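## Task

Dry run EL-3139: remove the lid from the plate and set it upright on LP1, lying flat within its locators. Carry the plate from the dispenser's stage to the reader's stage so it sits seated there, turned so well A1 is at the corner engraved 'A1'. Nothing counts if it stays in place only because the robot holds it; at the end, open the grippers and move the arms away.

## Robot and tools

ROBOT AND FRAME. Two six-joint arms, left_arm and right_arm, each ending in a two-finger parallel gripper. All poses use one scene frame: origin on the table surface midway between the arms, +z up, +x outward across the table, left_arm on the +y side. The arm names do not match left/right in any image. Base (URDF root) poses: left_arm at (+0.015, +0.287, 0) m, quat_wxyz (+0.999, 0, 0, -0.050); right_arm at (-0.012, -0.291, 0) m, quat_wxyz (+1.000, 0, 0, -0.011). A gripper's fingers extend along its own +z and close along its y. end_effector_position is the pinch point between the pads, roughly 1 cm short of the fingertips; the printed value can be wrong, more so when the arm is stretched out.

DECK. LP1 and N1 are bench spots whose names are marked on the deck. On a labelled item, well A1 lies at the labelled short end, in the corner opposite the labelled long side. The capped bottle next to the DISPENSER is loose. Held parts may occasionally be tugged and loose objects nudged.

execute_actions. Argument actions is a list holding zero or one entry; optional pictures (true/false) controls whether camera images come back (default: included). Empty list: no command, just the current state. Entry with rows (1 to 15 rows) and optional steps (1 to 15, default 15): an action; each step lasts 1/30 s, each row is used for one step, and the final row repeats to fill the remaining steps. Entry with only steps (up to 300): a wait, counted from the previous result, so your reply time eats into it. A refused call moves nothing.

ROW LAYOUT. One row covers both arms: 14 numbers, each in [-1, 1]. First left_arm: waist, shoulder, elbow, wrist pitch, wrist yaw, wrist roll, opening; then right_arm in that same order. Always send all 14, even when one arm stays still. The six joint numbers are offsets in joint space, not poses: 1.0 equals 1.264 rad (waist), 1.32 (shoulder), 1.276 (elbow), 1.83 (wrist pitch), 1.686 (wrist yaw), 2.022 (wrist roll). They are measured from the joint angles in the latest result that lists them; before any such result in the scene, and for the second or later call within a single reply, they are measured from the arm's angles when that action begins. Every row of an action uses that same reference; rows do not add up. Opening is absolute: +1 fully open (0.094 m pad gap), -1 closed.

JOINT RANGES (rad): waist -2.880 to 2.880, shoulder 0.000 to 3.142, elbow 0.000 to 3.019, wrist pitch -1.693 to 1.571, wrist yaw -1.571 to 1.571, wrist roll -2.094 to 2.094. Aiming a joint over 0.019 rad outside these gets the call refused. Actual ends may differ by up to 0.019 either way; targets beyond them are clipped and the result prints "joint sent to its limit" (possibly about an earlier action). No such line does not prove there is room left.

MOTION. Each step, the target sent to a joint stays within a lead of its measured angle: 0.264 rad waist, 0.32 shoulder, 0.276 elbow, 0.33 wrist pitch, 0.186 wrist yaw, 0.522 wrist roll. If the targets would put the gripper more than 70 mm from where it is, all are pulled back proportionally. Large moves therefore span several actions. Moves of only a few mm may not shift the hand. Between calls the arms keep heading for the last target until they nearly stop or a step is HELD; fingers already moving keep going. Zero offsets are not a pause: they pull the arm back to the reference angles, and an arm may sag under them. To hold a pose, in a reply's first call send offsets to the desired angles, zeros in later calls, and enlarge the offset if a joint still lags.

RESULTS. The state line (left_arm: … | right_arm: …) gives each gripper's position in m and quat_wxyz. Joint positions and Joint velocities list, per arm, the six joints (rad, rad/s) then the pad gap (m, m/s). grip_measured is the measured opening on the command scale; each gripper reads off by up to about 1 mm, fixed per scene. To grasp, command roughly 0.03 below grip_measured for a firm hold, less for a lighter one. Pads push about 50 to 62 N, less on thin parts under about 2 mm, with a brief spike on contact. "joint command not followed" means a clearance check altered or blocked joint targets on some steps; the rest of the row still ran. HELD flags steps where your row was not (fully) sent. Joint torques are raw drive outputs with offsets, scaling, friction and noise. MOTOR HOT appears from 85 °C; at 100 °C an OVER-TEMPERATURE FAULT drops the arm until it cools, so avoid long loaded holds.

OTHER TOOLS. zoom_image: camera (cam_high, cam_low, cam_left_wrist, cam_right_wrist) and region [x0, y0, x1, y1] in that camera's pixels, origin top-left, at most 504 by 504. Image sizes: cam_high and cam_low 672x504, wrist fisheye cameras 616x616. Calibration lines give K, distortion and T_world_to_cam; fixed cameras may be off by a couple of degrees and several mm, and wrist camera poses derive from joint readings. read_manual (section "licences") returns only licence text. finished_scene(scene) ends and grades the current scene for good and reveals the next task; a reply without any tool call ends everything.

AVOID. Knocking or placing anything off the table, which ends the scene; arms colliding or pressing on each other; drops, slips, slams, hard impacts and heavy pushing. Move smoothly and efficiently, release both grippers, retreat, confirm everything stays put, then call finished_scene.

Each tool is called after "Call:" as name(argument=value, ...), one argument or row to a line, values as JSON.

## Session

Call:
execute_actions(
  actions=[],
)

Scene clock: 0.00 s of 9600.00 s.
left_arm: end_effector_position=(+0.3157, +0.6843, +0.3289) grip_measured=+1.000 end_effector_quat_wxyz=(+0.095, +0.079, +0.644, +0.755) | right_arm: end_effector_position=(+0.7333, -0.0636, +0.3651) grip_measured=+1.000 end_effector_quat_wxyz=(+0.514, +0.573, +0.386, +0.509)
Joint positions: left_arm=[ 0.833  1.248  0.623  0.816 -0.582  1.673  0.094] | right_arm=[0.447 1.866 1.547 0.374 0.623 1.727 0.094]
Joint velocities: left_arm=[-0.005 -0.015  0.022 -0.002 -0.037  0.066  0.   ] | right_arm=[-0.005 -0.005 -0.012  0.007  0.066 -0.022  0.   ]
Joint torques (N m, as the arm reports them, + toward a larger angle): no reading
Motor temperatures (°C, as the motors report them): left_arm=[32 30 31 32 31 30] | right_arm=[31 29 30 29 32 31]

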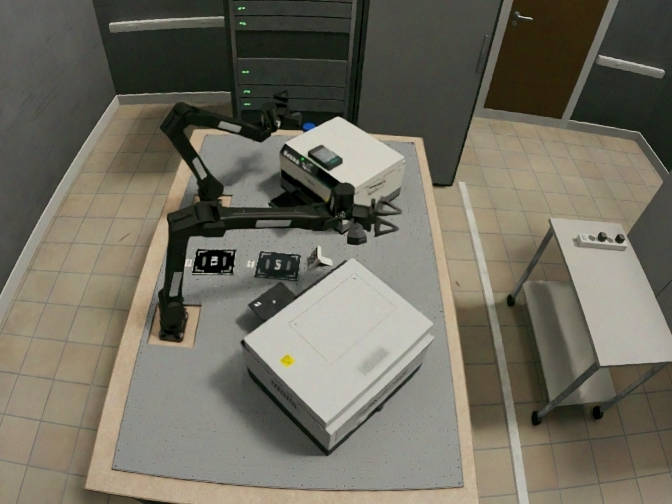

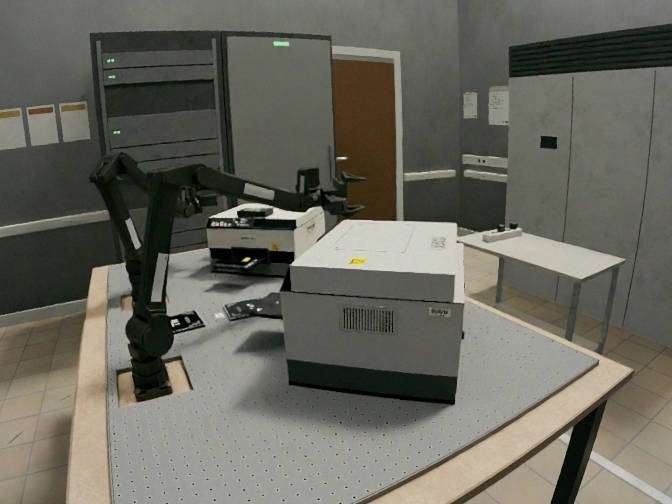

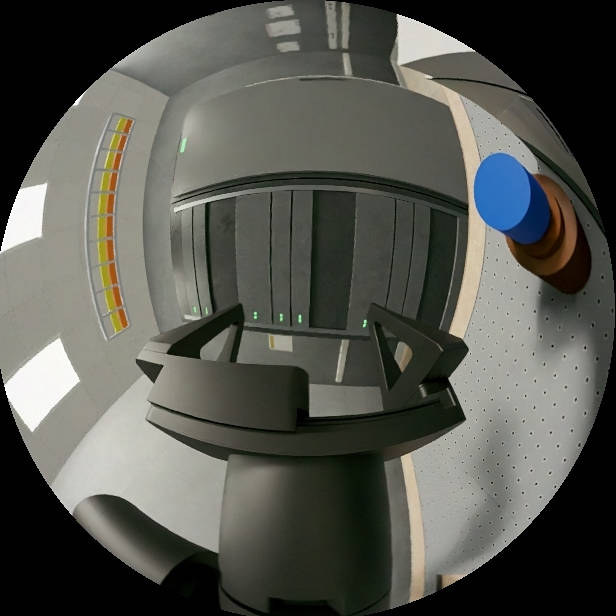

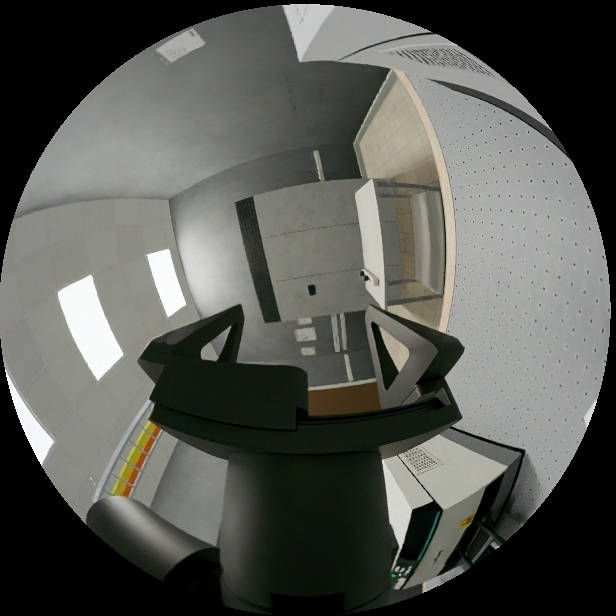

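Call:
zoom_image(
  camera="cam_high",
  region=[150, 100, 430, 340],
)

Call:
zoom_image(
  camera="cam_low",
  region=[120, 190, 340, 350],
)

Region (150, 100, 430, 340) of cam_high's 672x504 image, scaled by 1.800, with more detail than that image has; it fills the top 432 rows of this view, and the rest is white.

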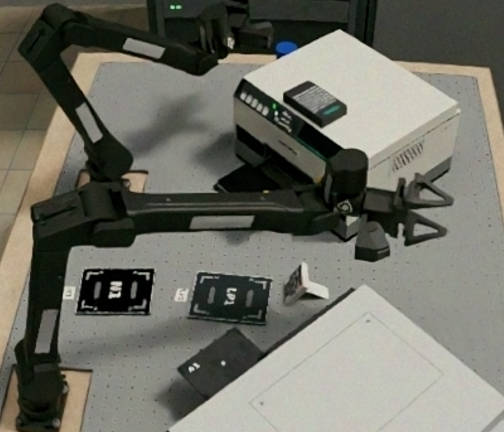

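Region (120, 190, 340, 350) of cam_low's 672x504 image, scaled by 2.291, with more detail than that image has; it fills the top 367 rows of this view, and the rest is white.

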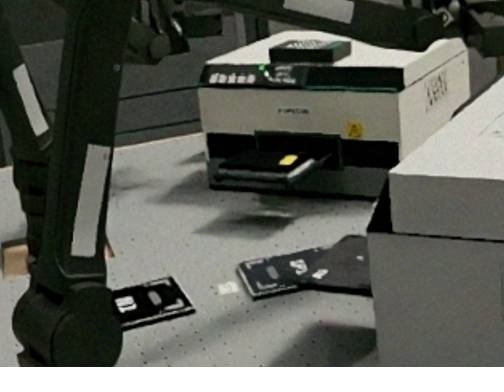

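Call:
execute_actions(
  actions=[
    {"rows":[[-0.3,-0.27,0.16,-0.3,0.345,-0.83,1,-0.3,-0.74,-0.56,0,-0.37,-0.85,1]]},
  ],
  pictures=false,
)

Call:
execute_actions(
  actions=[
    {"steps":45},
  ],
  pictures=false,
)

Scene clock: 4.37 s of 9600.00 s.
left_arm: end_effector_position=(+0.4466, +0.4712, +0.4129) grip_measured=+1.000 end_effector_quat_wxyz=(+0.553, +0.202, +0.637, +0.498) | right_arm: end_effector_position=(+0.6439, -0.1158, +0.3329) grip_measured=+1.000 end_effector_quat_wxyz=(+0.489, +0.356, +0.629, +0.488)
Joint positions: left_arm=[ 0.494  0.941  0.703  0.345 -0.032  1.044  0.094] | right_arm=[ 0.28   1.569  1.122  0.402 -0.012  1.298  0.094]
Joint velocities: left_arm=[-0.513 -0.415  0.403 -0.701  0.579 -2.352  0.   ] | right_arm=[-0.005 -0.347 -0.403  0.276 -1.106 -0.74   0.   ]
Joint torques (N m, as the arm reports them, + toward a larger angle): left_arm=[ 1.71 -6.93 17.21  1.26 -0.27 -0.12] | right_arm=[ -7.44 -18.01   4.78   1.12   3.54  -0.8 ]
Motor temperatures (°C, as the motors report them): left_arm=[32 30 32 32 31 30] | right_arm=[31 30 31 29 32 31]
Steps of this call (steps 1 to 90: nothing new was sent; then 0.87 s passed at rest; steps 91 to 105: all 15 steps of this action). Readings (joint positions):
91: left_arm=[0.830 1.242 0.624 0.800 -0.560 1.651] | right_arm=[0.443 1.860 1.537 0.374 0.594 1.705]
92: left_arm=[0.819 1.228 0.624 0.765 -0.530 1.621] | right_arm=[0.438 1.845 1.510 0.374 0.558 1.675]
94: left_arm=[0.779 1.186 0.624 0.701 -0.470 1.562] | right_arm=[0.414 1.805 1.442 0.374 0.492 1.615]
98: left_arm=[0.671 1.081 0.636 0.564 -0.334 1.428] | right_arm=[0.329 1.711 1.302 0.374 0.358 1.489]
105: the state above

Scene clock: 5.87 s of 9600.00 s.
left_arm: end_effector_position=(+0.4443, +0.4464, +0.4690) grip_measured=+1.000 end_effector_quat_wxyz=(+0.754, -0.113, +0.633, +0.138) | right_arm: end_effector_position=(+0.4372, -0.2687, +0.5220) grip_measured=+1.000 end_effector_quat_wxyz=(+0.810, -0.008, +0.586, +0.030)
Joint positions: left_arm=[ 0.457  0.89   0.782  0.283 -0.001  0.005  0.094] | right_arm=[ 0.072  0.887  0.829  0.377 -0.002  0.024  0.094]
Joint velocities: left_arm=[ 0.005 -0.005 -0.007 -0.002  0.022  0.095  0.   ] | right_arm=[ 0.005 -0.015  0.002 -0.007 -0.066  0.007  0.   ]
Joint torques (N m, as the arm reports them, + toward a larger angle): left_arm=[ 1.04 -5.55 14.78  1.14 -0.05 -0.11] | right_arm=[-0.69 -3.14 11.31  2.38  0.08 -0.08]
Motor temperatures (°C, as the motors report them): left_arm=[32 30 32 32 31 30] | right_arm=[31 30 31 29 32 31]
Steps of this call (steps 1 to 45: the robot went on to your last target). Readings (joint positions):
1: left_arm=[0.478 0.928 0.718 0.324 -0.014 0.957] | right_arm=[0.282 1.559 1.109 0.410 -0.047 1.270]
2: left_arm=[0.467 0.917 0.734 0.308 -0.006 0.861] | right_arm=[0.282 1.553 1.099 0.418 -0.077 1.241]
4: left_arm=[0.457 0.901 0.761 0.293 -0.001 0.668] | right_arm=[0.284 1.544 1.080 0.429 -0.107 1.180]
8: left_arm=[0.457 0.890 0.782 0.290 -0.001 0.306] | right_arm=[0.282 1.468 1.003 0.427 -0.110 1.050]
45: the state above

Call:
execute_actions(
  actions=[
    {"rows":[[-0.3,0,0.04,-0.95,0,0,1,0,0,0,-1,0,0,1]]},
  ],
  pictures=false,
)

Call:
execute_actions(
  actions=[
    {"steps":45},
  ],
)

Scene clock: 6.80 s of 9600.00 s.
left_arm: end_effector_position=(+0.3348, +0.2741, +0.2078) grip_measured=+1.000 end_effector_quat_wxyz=(+0.219, +0.021, +0.976, -0.004) | right_arm: end_effector_position=(+0.2875, -0.2762, +0.2140) grip_measured=+1.000 end_effector_quat_wxyz=(+0.176, -0.014, +0.984, +0.007)
Joint positions: left_arm=[ 0.063  0.886  0.79  -1.033  0.001  0.005  0.094] | right_arm=[ 0.072  0.882  0.826 -1.16  -0.002  0.022  0.094]
Joint velocities: left_arm=[ 0.034 -0.005  0.017 -3.118 -0.007  0.081  0.   ] | right_arm=[-0.015 -0.005  0.007 -3.187  0.037 -0.007  0.   ]
Joint torques (N m, as the arm reports them, + toward a larger angle): left_arm=[ 3.02 -4.06 13.85  1.47 -0.23  0.03] | right_arm=[-0.4  -2.16 10.63  2.17  0.03  0.1 ]
Motor temperatures (°C, as the motors report them): left_arm=[32 30 33 32 31 30] | right_arm=[31 30 32 29 32 31]
Steps of this call (steps 1 to 13: the robot went on to your last target; steps 14 to 28: all 15 steps of this action). Readings (joint positions):
14: left_arm=[0.445 0.889 0.784 0.250 -0.007 0.005] | right_arm=[0.072 0.885 0.831 0.327 -0.002 0.022]
15: left_arm=[0.415 0.886 0.788 0.182 -0.010 0.005] | right_arm=[0.072 0.878 0.836 0.223 -0.002 0.022]
17: left_arm=[0.317 0.885 0.788 0.051 -0.009 0.005] | right_arm=[0.072 0.873 0.835 0.013 -0.002 0.022]
21: left_arm=[0.102 0.886 0.790 -0.306 0.002 0.005] | right_arm=[0.072 0.879 0.832 -0.413 -0.002 0.022]
28: the state above

Scene clock: 8.30 s of 9600.00 s.
left_arm: end_effector_position=(+0.2382, +0.2780, +0.1844) grip_measured=+1.000 end_effector_quat_wxyz=(+0.017, +0.020, +1.000, -0.001) | right_arm: end_effector_position=(+0.2173, -0.2797, +0.1962) grip_measured=+1.000 end_effector_quat_wxyz=(+0.031, -0.014, +0.999, +0.002)
Joint positions: left_arm=[ 0.064  0.886  0.79  -1.441  0.001  0.005  0.094] | right_arm=[ 0.072  0.882  0.818 -1.444 -0.002  0.022  0.094]
Joint velocities: left_arm=[ 0.005 -0.005  0.007  0.007 -0.037 -0.051  0.   ] | right_arm=[-0.015 -0.005  0.017  0.007 -0.037 -0.022  0.   ]
Joint torques (N m, as the arm reports them, + toward a larger angle): left_arm=[ 2.39 -2.75 13.33 -0.22 -0.23  0.03] | right_arm=[-0.4  -1.44 10.74  0.68  0.03  0.1 ]
Motor temperatures (°C, as the motors report them): left_arm=[32 30 33 32 31 30] | right_arm=[31 30 32 29 32 31]
Steps of this call (steps 1 to 30: the robot went on to your last target; steps 31 to 45: nothing new was sent). Readings (joint positions):
1: left_arm=[0.064 0.886 0.790 -1.137 0.001 0.005] | right_arm=[0.072 0.882 0.825 -1.261 -0.002 0.022]
2: left_arm=[0.064 0.886 0.790 -1.240 0.001 0.005] | right_arm=[0.072 0.882 0.823 -1.341 -0.002 0.022]
4: left_arm=[0.064 0.886 0.790 -1.379 0.001 0.005] | right_arm=[0.072 0.882 0.818 -1.419 -0.002 0.022]
8: left_arm=[0.064 0.886 0.790 -1.437 0.001 0.005] | right_arm=[0.072 0.882 0.818 -1.444 -0.002 0.022]
45: the state above
All arms were judged still, so your last target was given up. Only a new action makes them travel on or press farther. Fingers that are still opening or closing keep moving.
camera_calibration (this result's frames):
cam_left_wrist: T_world_to_cam=[[-0.0419668, -0.999098, -0.00655059, 0.290679], [-0.824515, 0.0309291, 0.564995, 0.0910861], [-0.564282, 0.0291121, -0.825068, 0.407193], [0, 0, 0, 1]] pos_world=[0.317073, 0.275745, 0.286403]
cam_right_wrist: T_world_to_cam=[[0.032319, -0.999303, -0.018674, -0.282811], [-0.840924, -0.0372853, 0.539867, 0.0712309], [-0.540187, -0.00174456, -0.841543, 0.409275], [0, 0, 0, 1]] pos_world=[0.290125, -0.279244, 0.300686]

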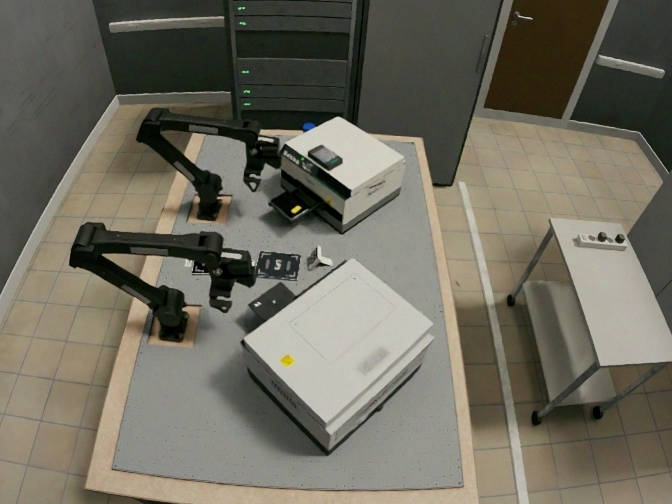

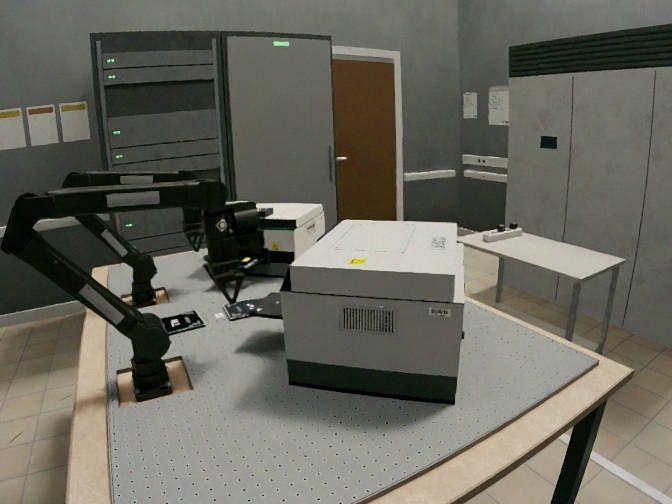

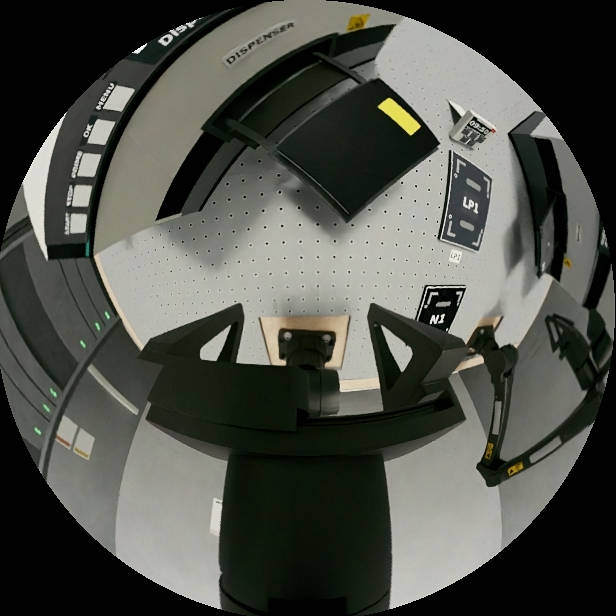

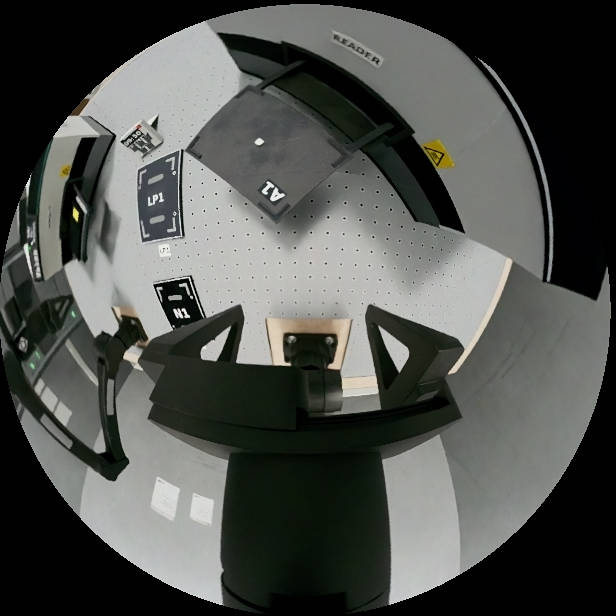

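Call:
execute_actions(
  actions=[
    {"rows":[[-0.06,0.1,0.12,0.01,0,0.296,1,0,0,0,0,0,0,1],[-0.06,0.1,0.12,0.01,0,0.296,1,0,0,0,0,0,0,1],[-0.06,0.1,0.12,0.01,0,0.296,1,0,0,0,0,0,0,1],[-0.06,0.1,0.12,0.01,0,0.296,1,0,0,0,0,0,0,1],[-0.12,0.2,0.2,0.02,0,0.296,1,0,0,0,0,0,0,1],[-0.12,0.2,0.2,0.02,0,0.296,1,0,0,0,0,0,0,1],[-0.12,0.2,0.2,0.02,0,0.296,1,0,0,0,0,0,0,1],[-0.12,0.2,0.2,0.02,0,0.296,1,0,0,0,0,0,0,1],[-0.13,0.335,0.305,0.028,0,0.296,1,0,0,0,0,0,0,1]]},
  ],
  pictures=false,
)

Call:
execute_actions(
  actions=[
    {"steps":20},
  ],
)

Scene clock: 14.37 s of 9600.00 s.
left_arm: end_effector_position=(+0.3797, +0.2146, +0.1920) grip_measured=+1.000 end_effector_quat_wxyz=(-0.012, +0.372, +0.928, -0.002) | right_arm: end_effector_position=(+0.2173, -0.2797, +0.1962) grip_measured=+1.000 end_effector_quat_wxyz=(+0.031, -0.014, +0.999, +0.002)
Joint positions: left_arm=[-0.094  1.347  1.143 -1.392  0.     0.568  0.094] | right_arm=[ 0.072  0.882  0.818 -1.444 -0.002  0.022  0.094]
Joint velocities: left_arm=[-0.015  0.171 -0.002  0.007  0.051  0.125  0.   ] | right_arm=[-0.005  0.005 -0.007 -0.002 -0.007 -0.066  0.   ]
Joint torques (N m, as the arm reports them, + toward a larger angle): left_arm=[  0.89 -12.02  12.33   0.48  -0.06   0.14] | right_arm=[-0.36 -1.75  9.87  1.04  0.03  0.08]
Motor temperatures (°C, as the motors report them): left_arm=[32 30 34 32 31 30] | right_arm=[31 30 32 29 32 31]
Steps of this call (steps 1 to 90: nothing new was sent; then 2.57 s passed at rest; steps 91 to 105: all 15 steps of this action). Readings (joint positions):
91: left_arm=[0.061 0.895 0.797 -1.441 -0.001 0.074] | right_arm=[0.072 0.882 0.818 -1.444 -0.002 0.022]
92: left_arm=[0.048 0.915 0.816 -1.441 -0.001 0.172] | right_arm=[0.072 0.882 0.818 -1.444 -0.002 0.022]
94: left_arm=[0.015 0.976 0.867 -1.439 -0.000 0.325] | right_arm=[0.072 0.882 0.818 -1.444 -0.002 0.022]
98: left_arm=[-0.063 1.119 0.983 -1.422 -0.000 0.481] | right_arm=[0.072 0.882 0.818 -1.444 -0.002 0.022]
105: the state above

Scene clock: 15.03 s of 9600.00 s.
left_arm: end_effector_position=(+0.3796, +0.2147, +0.1924) grip_measured=+1.000 end_effector_quat_wxyz=(-0.012, +0.383, +0.924, -0.002) | right_arm: end_effector_position=(+0.2173, -0.2797, +0.1962) grip_measured=+1.000 end_effector_quat_wxyz=(+0.031, -0.014, +0.999, +0.002)
Joint positions: left_arm=[-0.094  1.345  1.143 -1.392  0.     0.593  0.094] | right_arm=[ 0.072  0.882  0.818 -1.444 -0.002  0.022  0.094]
Joint velocities: left_arm=[ 0.005  0.005 -0.007  0.002 -0.007 -0.051  0.   ] | right_arm=[-0.005  0.005 -0.027 -0.002  0.007 -0.051  0.   ]
Joint torques (N m, as the arm reports them, + toward a larger angle): left_arm=[  1.21 -11.39  12.36   0.35  -0.11   0.16] | right_arm=[-0.43 -1.77  9.86  1.04  0.03  0.08]
Motor temperatures (°C, as the motors report them): left_arm=[32 30 34 32 31 30] | right_arm=[31 30 32 29 32 31]
Steps of this call (steps 1 to 20: the robot went on to your last target). Readings (joint positions):
1: left_arm=[-0.094 1.350 1.143 -1.392 0.000 0.573] | right_arm=[0.072 0.882 0.818 -1.444 -0.002 0.022]
2: left_arm=[-0.094 1.351 1.143 -1.392 0.000 0.578] | right_arm=[0.072 0.882 0.818 -1.444 -0.002 0.022]
4: left_arm=[-0.094 1.346 1.143 -1.392 0.000 0.583] | right_arm=[0.072 0.882 0.818 -1.444 -0.002 0.022]
8: left_arm=[-0.094 1.346 1.143 -1.392 0.000 0.589] | right_arm=[0.072 0.882 0.818 -1.444 -0.002 0.022]
20: the state above
camera_calibration (this result's frames):
cam_left_wrist: T_world_to_cam=[[-0.709201, -0.704983, 0.0056668, 0.421155], [-0.557257, 0.565479, 0.608029, -0.0193289], [-0.431854, 0.428057, -0.793895, 0.353471], [0, 0, 0, 1]] pos_world=[0.440561, 0.156531, 0.289985]
cam_right_wrist: T_world_to_cam=[[0.032319, -0.999303, -0.018674, -0.282811], [-0.840924, -0.0372853, 0.539867, 0.0712309], [-0.540187, -0.00174456, -0.841543, 0.409275], [0, 0, 0, 1]] pos_world=[0.290125, -0.279244, 0.300686]

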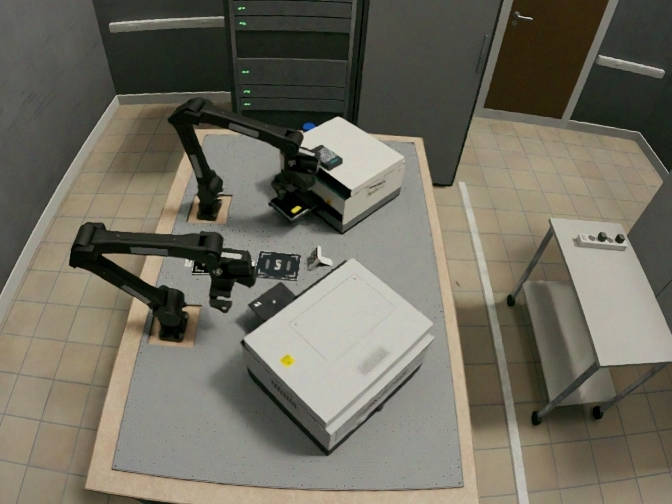

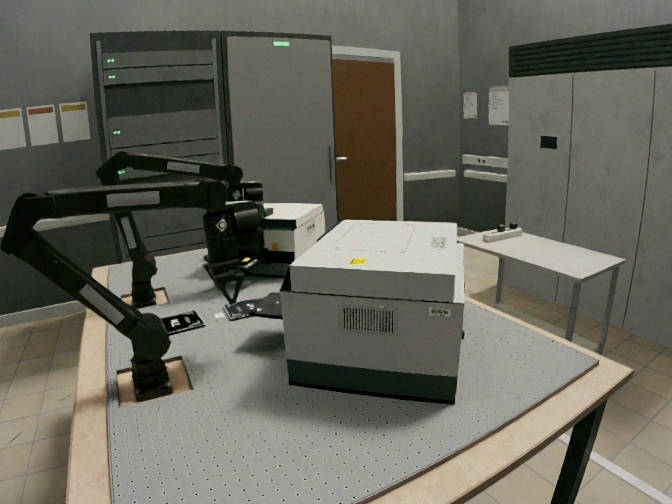

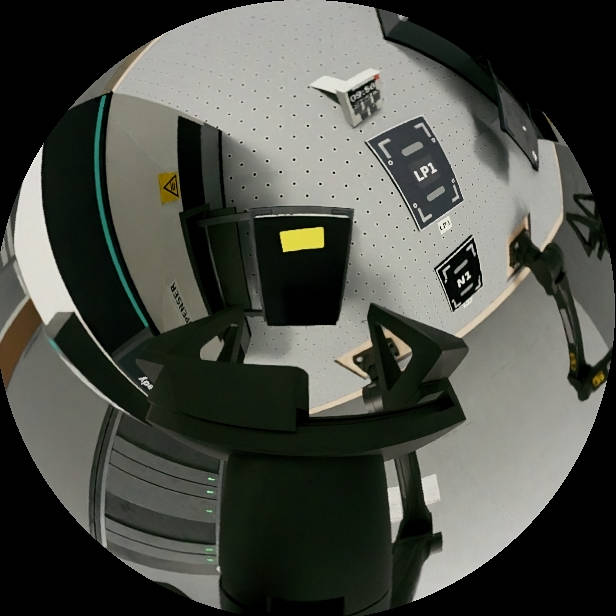

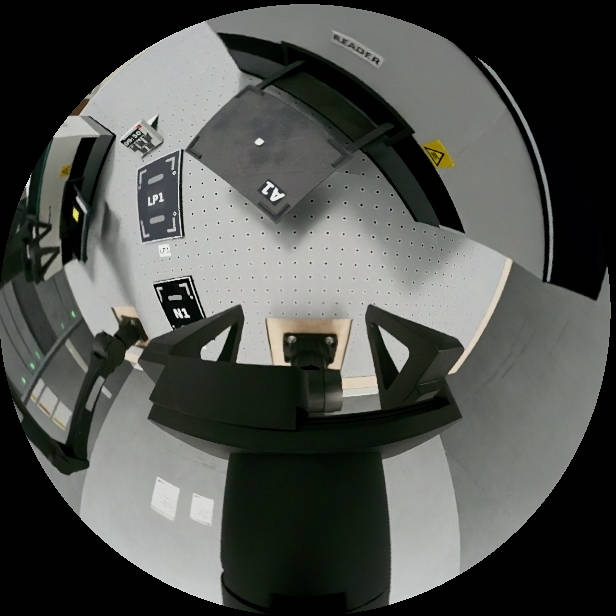

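Call:
execute_actions(
  actions=[
    {"rows":[[0.01,0,-0.02,0.025,0,0.008,1,0,0,0,0,0,0,1],[0.01,0,-0.02,0.025,0,0.008,1,0,0,0,0,0,0,1],[0.01,0,-0.02,0.025,0,0.008,1,0,0,0,0,0,0,1],[0.01,0,-0.04,0.05,0,0.008,1,0,0,0,0,0,0,1],[0.01,0,-0.04,0.05,0,0.008,1,0,0,0,0,0,0,1],[0.01,0,-0.04,0.05,0,0.008,1,0,0,0,0,0,0,1],[0.018,0,-0.06,0.074,0,0.012,1,0,0,0,0,0,0,1]]},
  ],
)

Scene clock: 17.80 s of 9600.00 s.
left_arm: end_effector_position=(+0.3836, +0.2175, +0.1643) grip_measured=+1.000 end_effector_quat_wxyz=(+0.009, +0.385, +0.923, +0.002) | right_arm: end_effector_position=(+0.2173, -0.2797, +0.1962) grip_measured=+1.000 end_effector_quat_wxyz=(+0.031, -0.014, +0.999, +0.002)
Joint positions: left_arm=[-0.084  1.345  1.067 -1.274  0.     0.606  0.094] | right_arm=[ 0.072  0.882  0.818 -1.444 -0.002  0.022  0.094]
Joint velocities: left_arm=[-0.005 -0.005 -0.007  0.022  0.022 -0.007  0.   ] | right_arm=[-0.005 -0.015  0.007 -0.012 -0.022 -0.022  0.   ]
Joint torques (N m, as the arm reports them, + toward a larger angle): left_arm=[ 2.88 -9.99  9.34  0.8  -0.07  0.13] | right_arm=[-0.39 -1.74  9.87  1.05  0.03  0.08]
Motor temperatures (°C, as the motors report them): left_arm=[32 30 34 32 31 30] | right_arm=[31 30 33 29 32 31]
Steps of this call (steps 1 to 15: the robot went on to your last target; steps 16 to 68: nothing new was sent; steps 69 to 83: all 15 steps of this action). Readings (joint positions):
69: left_arm=[-0.094 1.345 1.141 -1.388 0.000 0.594] | right_arm=[0.072 0.882 0.818 -1.444 -0.002 0.022]
70: left_arm=[-0.094 1.345 1.137 -1.378 0.000 0.595] | right_arm=[0.072 0.882 0.818 -1.444 -0.002 0.022]
72: left_arm=[-0.094 1.345 1.124 -1.359 0.000 0.597] | right_arm=[0.072 0.882 0.818 -1.444 -0.002 0.022]
76: left_arm=[-0.092 1.345 1.087 -1.301 0.000 0.601] | right_arm=[0.072 0.882 0.818 -1.444 -0.002 0.022]
83: the state above
camera_calibration (this result's frames):
cam_left_wrist: T_world_to_cam=[[-0.71109, -0.702864, -0.01825, 0.430375], [-0.580222, 0.571957, 0.579834, 0.0103917], [-0.397106, 0.422903, -0.81453, 0.322892], [0, 0, 0, 1]] pos_world=[0.440287, 0.16, 0.264834]
cam_right_wrist: T_world_to_cam=[[0.032319, -0.999303, -0.018674, -0.282811], [-0.840924, -0.0372853, 0.539867, 0.0712309], [-0.540187, -0.00174456, -0.841543, 0.409275], [0, 0, 0, 1]] pos_world=[0.290125, -0.279244, 0.300686]

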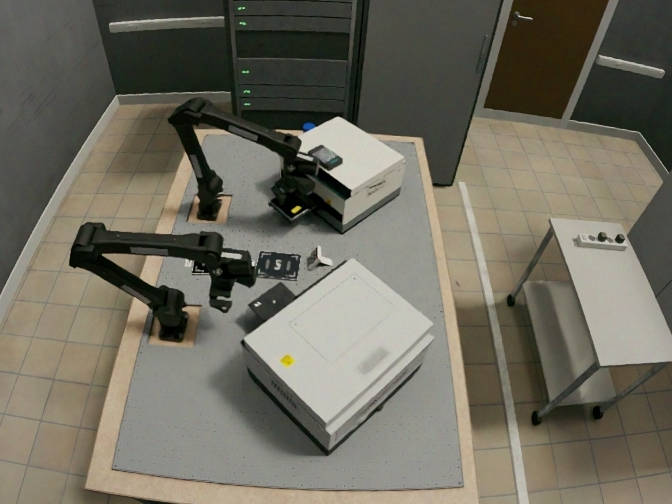

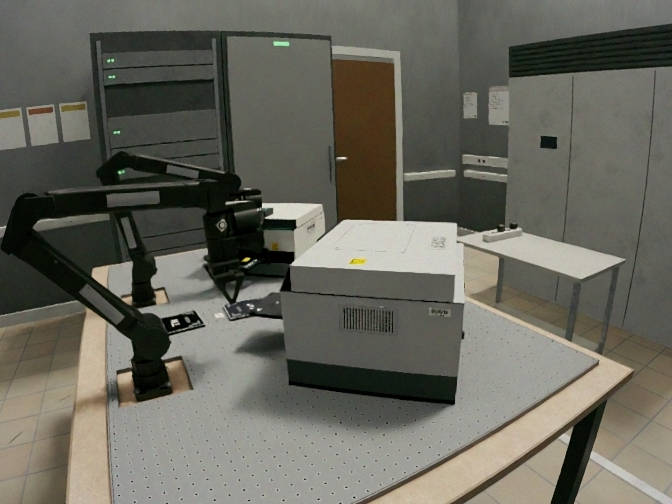

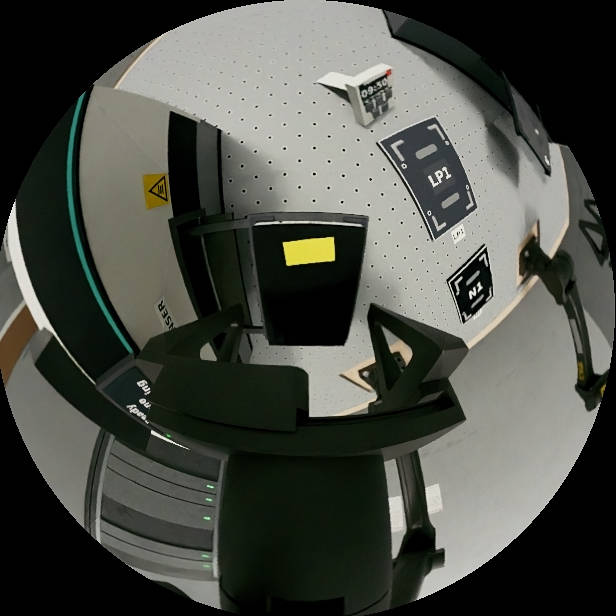

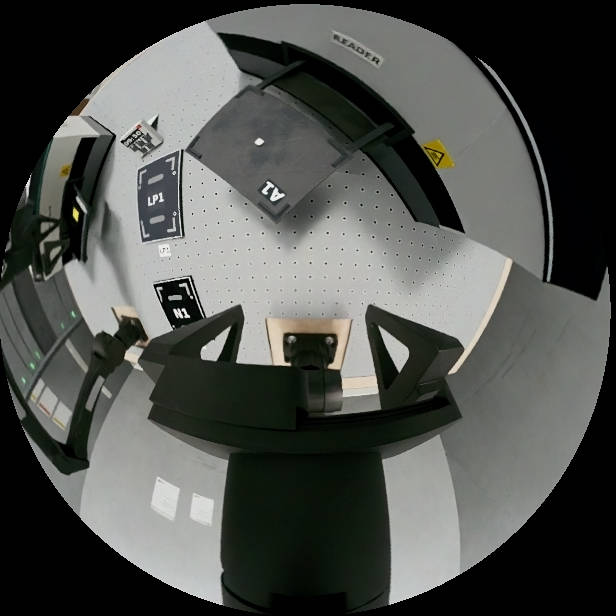

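Call:
execute_actions(
  actions=[
    {"rows":[[0,0.01,-0.017,0.015,0,0,1,0,0,0,0,0,0,1],[0,0.01,-0.017,0.015,0,0,1,0,0,0,0,0,0,1],[0,0.01,-0.017,0.015,0,0,1,0,0,0,0,0,0,1],[0,0.01,-0.017,0.015,0,0,1,0,0,0,0,0,0,1],[0,0.02,-0.034,0.034,0,0,1,0,0,0,0,0,0,1]]},
  ],
)

Call:
zoom_image(
  camera="cam_left_wrist",
  region=[180, 190, 440, 400],
)

Call:
zoom_image(
  camera="cam_high",
  region=[250, 150, 350, 240],
)

Scene clock: 19.77 s of 9600.00 s.
left_arm: end_effector_position=(+0.3805, +0.2181, +0.1449) grip_measured=+1.000 end_effector_quat_wxyz=(+0.005, +0.385, +0.923, +0.001) | right_arm: end_effector_position=(+0.2173, -0.2797, +0.1962) grip_measured=+1.000 end_effector_quat_wxyz=(+0.031, -0.014, +0.999, +0.002)
Joint positions: left_arm=[-0.084  1.358  1.027 -1.229  0.     0.607  0.094] | right_arm=[ 0.072  0.882  0.818 -1.444 -0.002  0.022  0.094]
Joint velocities: left_arm=[-0.005 -0.024  0.002  0.012 -0.007 -0.095  0.   ] | right_arm=[-0.005 -0.005 -0.012 -0.002  0.022 -0.066  0.   ]
Joint torques (N m, as the arm reports them, + toward a larger angle): left_arm=[ 1.46 -8.85  8.85  0.88 -0.12  0.03] | right_arm=[-0.44 -1.76  9.87  1.04  0.03  0.08]
Motor temperatures (°C, as the motors report them): left_arm=[32 30 34 32 31 30] | right_arm=[31 30 33 29 32 31]
Steps of this call (steps 1 to 15: the robot went on to your last target; steps 16 to 44: nothing new was sent; steps 45 to 59: all 15 steps of this action). Readings (joint positions):
45: left_arm=[-0.084 1.345 1.066 -1.271 0.000 0.607] | right_arm=[0.072 0.882 0.818 -1.444 -0.002 0.022]
46: left_arm=[-0.084 1.345 1.063 -1.267 0.000 0.607] | right_arm=[0.072 0.882 0.818 -1.444 -0.002 0.022]
48: left_arm=[-0.084 1.345 1.055 -1.264 0.000 0.607] | right_arm=[0.072 0.882 0.818 -1.444 -0.002 0.022]
52: left_arm=[-0.084 1.350 1.032 -1.235 0.000 0.607] | right_arm=[0.072 0.882 0.818 -1.444 -0.002 0.022]
59: the state above
camera_calibration (this result's frames):
cam_left_wrist: T_world_to_cam=[[-0.712287, -0.701754, -0.013694, 0.427781], [-0.574764, 0.571971, 0.585232, 0.0166664], [-0.402856, 0.424724, -0.810751, 0.306848], [0, 0, 0, 1]] pos_world=[0.437898, 0.160339, 0.244881]
cam_right_wrist: T_world_to_cam=[[0.032319, -0.999303, -0.018674, -0.282811], [-0.840924, -0.0372853, 0.539867, 0.0712309], [-0.540187, -0.00174456, -0.841543, 0.409275], [0, 0, 0, 1]] pos_world=[0.290125, -0.279244, 0.300686]

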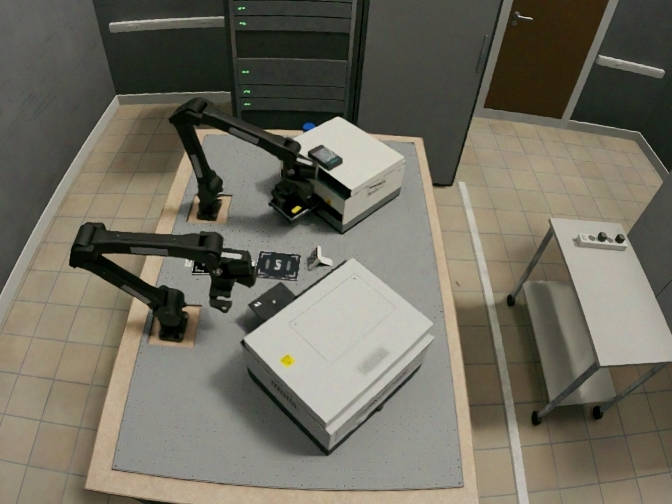

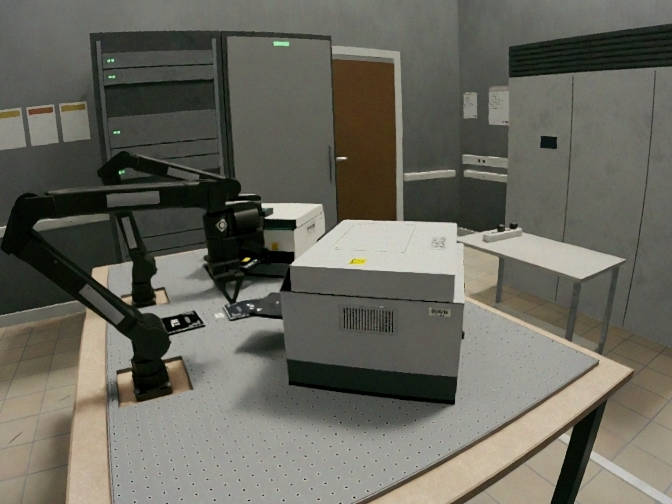

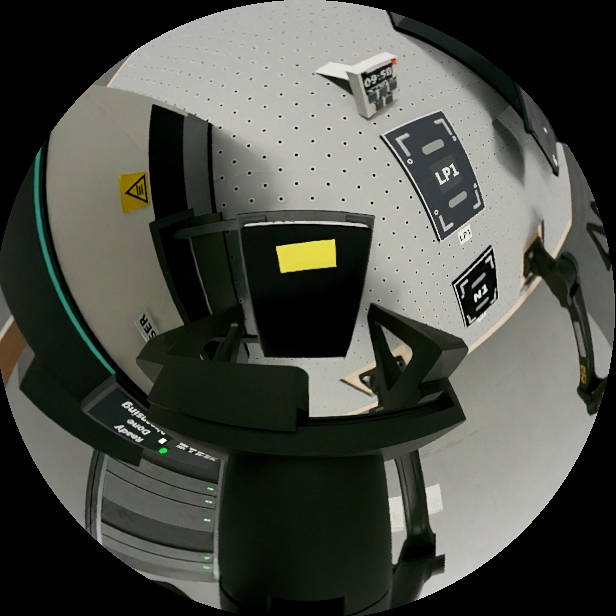

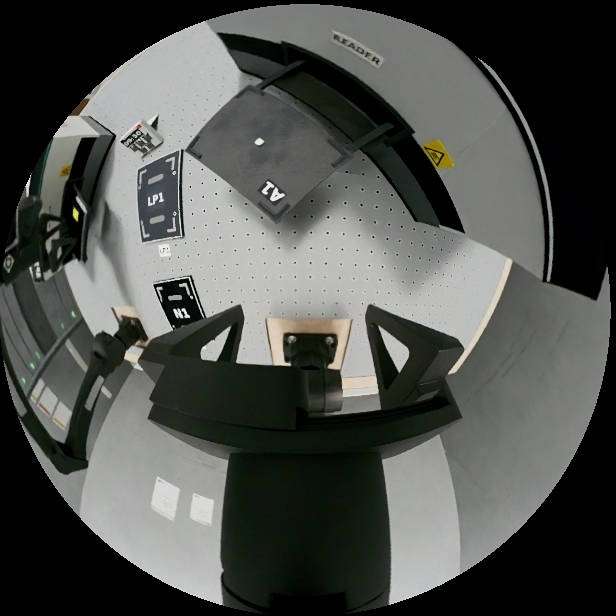

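Region (180, 190, 440, 400) of cam_left_wrist's 616x616 image, scaled by 1.938, with more detail than that image has; it fills the top 407 rows of this view, and the rest is white.

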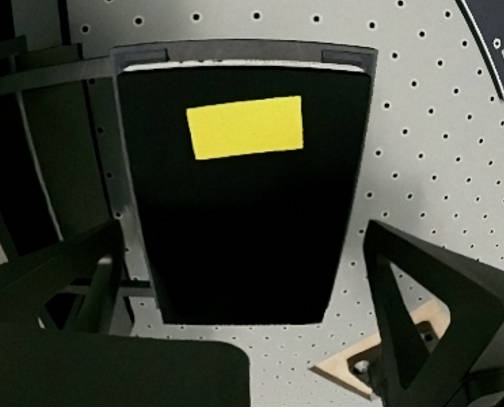

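Region (250, 150, 350, 240) of cam_high's 672x504 image, scaled by 5.040, with more detail than that image has; it fills the top 454 rows of this view, and the rest is white.

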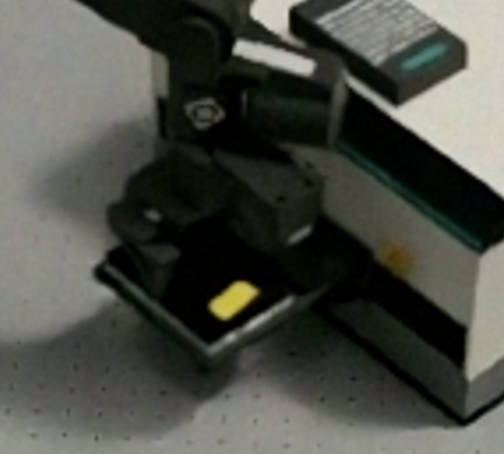

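Call:
execute_actions(
  actions=[
    {"rows":[[0,0.018,-0.01,0.014,0,0,1,0,0,0,0,0,0,1],[0,0.018,-0.01,0.014,0,0,1,0,0,0,0,0,0,1],[0,0.018,-0.01,0.014,0,0,1,0,0,0,0,0,0,1],[0,0.018,-0.01,0.014,0,0,1,0,0,0,0,0,0,1],[0,0.028,-0.021,0.028,0,0,1,0,0,0,0,0,0,1]]},
  ],
)

Call:
zoom_image(
  camera="cam_left_wrist",
  region=[180, 190, 440, 400],
)

Call:
zoom_image(
  camera="cam_right_wrist",
  region=[0, 160, 130, 290],
)

Scene clock: 21.87 s of 9600.00 s.
left_arm: end_effector_position=(+0.3800, +0.2182, +0.1279) grip_measured=+1.000 end_effector_quat_wxyz=(-0.001, +0.385, +0.923, -0.000) | right_arm: end_effector_position=(+0.2173, -0.2797, +0.1962) grip_measured=+1.000 end_effector_quat_wxyz=(+0.031, -0.014, +0.999, +0.002)
Joint positions: left_arm=[-0.084  1.382  1.003 -1.194  0.     0.607  0.094] | right_arm=[ 0.072  0.882  0.818 -1.444 -0.002  0.022  0.094]
Joint velocities: left_arm=[-0.015 -0.024 -0.002  0.007 -0.081 -0.022  0.   ] | right_arm=[ 0.015 -0.005  0.002 -0.027  0.037 -0.037  0.   ]
Joint torques (N m, as the arm reports them, + toward a larger angle): left_arm=[ 1.86 -9.33  8.69  0.6  -0.06  0.01] | right_arm=[-0.37 -1.77  9.86  1.05  0.03  0.08]
Motor temperatures (°C, as the motors report them): left_arm=[32 31 34 32 31 30] | right_arm=[31 30 33 29 32 31]
Steps of this call (steps 1 to 15: the robot went on to your last target; steps 16 to 48: nothing new was sent; steps 49 to 63: all 15 steps of this action). Readings (joint positions):
49: left_arm=[-0.084 1.358 1.026 -1.227 0.000 0.607] | right_arm=[0.072 0.882 0.818 -1.444 -0.002 0.022]
50: left_arm=[-0.084 1.358 1.025 -1.224 0.000 0.607] | right_arm=[0.072 0.882 0.818 -1.444 -0.002 0.022]
52: left_arm=[-0.084 1.360 1.022 -1.221 0.000 0.607] | right_arm=[0.072 0.882 0.818 -1.444 -0.002 0.022]
56: left_arm=[-0.084 1.371 1.009 -1.198 0.000 0.607] | right_arm=[0.072 0.882 0.818 -1.444 -0.002 0.022]
63: the state above
camera_calibration (this result's frames):
cam_left_wrist: T_world_to_cam=[[-0.712419, -0.70173, -0.00584125, 0.42629], [-0.566801, 0.570487, 0.594374, 0.0223984], [-0.413758, 0.426754, -0.804167, 0.295669], [0, 0, 0, 1]] pos_world=[0.438728, 0.160185, 0.226944]
cam_right_wrist: T_world_to_cam=[[0.032319, -0.999303, -0.018674, -0.282811], [-0.840924, -0.0372853, 0.539867, 0.0712309], [-0.540187, -0.00174456, -0.841543, 0.409275], [0, 0, 0, 1]] pos_world=[0.290125, -0.279244, 0.300686]

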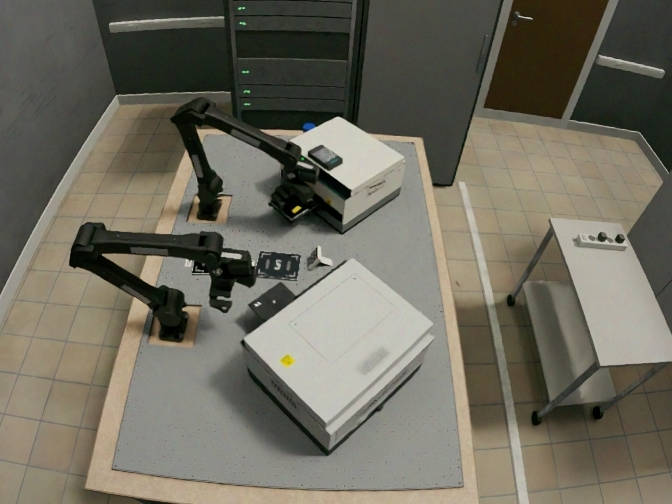

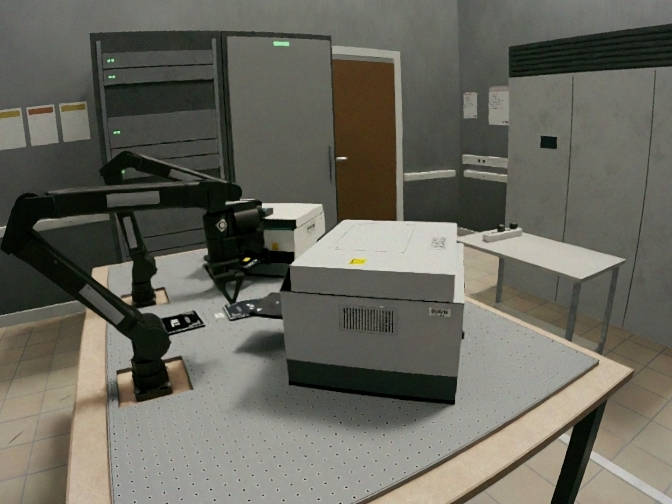

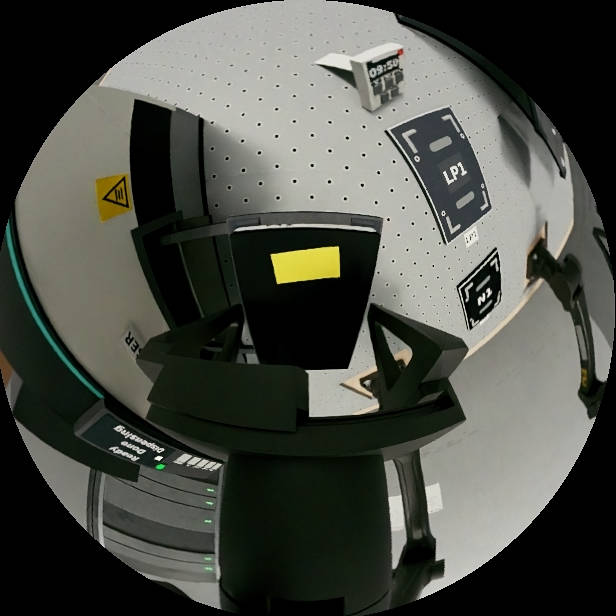

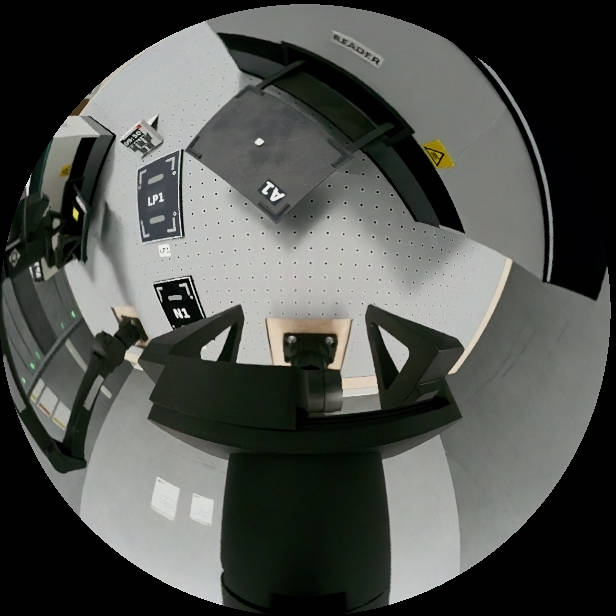

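Region (180, 190, 440, 400) of cam_left_wrist's 616x616 image, scaled by 1.938, with more detail than that image has; it fills the top 407 rows of this view, and the rest is white.

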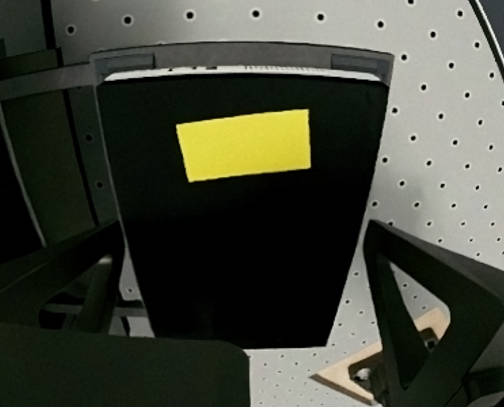

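Region (0, 160, 130, 290) of cam_right_wrist's 616x616 image, scaled by 3.877, with more detail than that image has.

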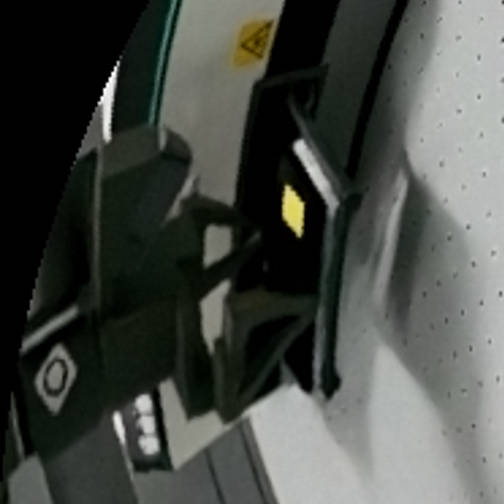

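Call:
execute_actions(
  actions=[
    {"rows":[[0,0,0.01,0,0,0,0.9,0,0,0,0,0,0,1],[0,0,0.01,0,0,0,0.86,0,0,0,0,0,0,1],[0,0,0.01,0,0,0,0.83,0,0,0,0,0,0,1],[0,0,0.01,0,0,0,0.78,0,0,0,0,0,0,1]]},
  ],
  pictures=false,
)

Scene clock: 23.67 s of 9600.00 s.
left_arm: end_effector_position=(+0.3801, +0.2182, +0.1279) grip_measured=+0.796 end_effector_quat_wxyz=(-0.001, +0.385, +0.923, -0.000) | right_arm: end_effector_position=(+0.2173, -0.2797, +0.1962) grip_measured=+1.000 end_effector_quat_wxyz=(+0.031, -0.014, +0.999, +0.002)
Joint positions: left_arm=[-0.084  1.382  1.003 -1.194  0.     0.607  0.084] | right_arm=[ 0.072  0.882  0.818 -1.444 -0.002  0.022  0.094]
Joint velocities: left_arm=[-0.015 -0.005  0.007  0.002 -0.007 -0.051  0.001] | right_arm=[-0.005 -0.015 -0.002 -0.007  0.066  0.037  0.   ]
Joint torques (N m, as the arm reports them, + toward a larger angle): left_arm=[ 1.85 -9.88 10.12  0.21 -0.1   0.07] | right_arm=[-0.41 -1.75  9.87  1.04  0.03  0.08]
Motor temperatures (°C, as the motors report them): left_arm=[32 31 34 32 31 30] | right_arm=[31 30 33 29 32 31]
Steps of this call (steps 1 to 15: the robot went on to your last target; steps 16 to 39: nothing new was sent; steps 40 to 54: all 15 steps of this action). Readings (joint positions):
40: left_arm=[-0.084 1.382 1.003 -1.194 0.000 0.607] | right_arm=[0.072 0.882 0.818 -1.444 -0.002 0.022]
41: left_arm=[-0.084 1.382 1.003 -1.194 0.000 0.607] | right_arm=[0.072 0.882 0.818 -1.444 -0.002 0.022]
43: left_arm=[-0.084 1.382 1.003 -1.194 0.000 0.607] | right_arm=[0.072 0.882 0.818 -1.444 -0.002 0.022]
47: left_arm=[-0.084 1.382 1.003 -1.194 0.000 0.607] | right_arm=[0.072 0.882 0.818 -1.444 -0.002 0.022]
54: the state above


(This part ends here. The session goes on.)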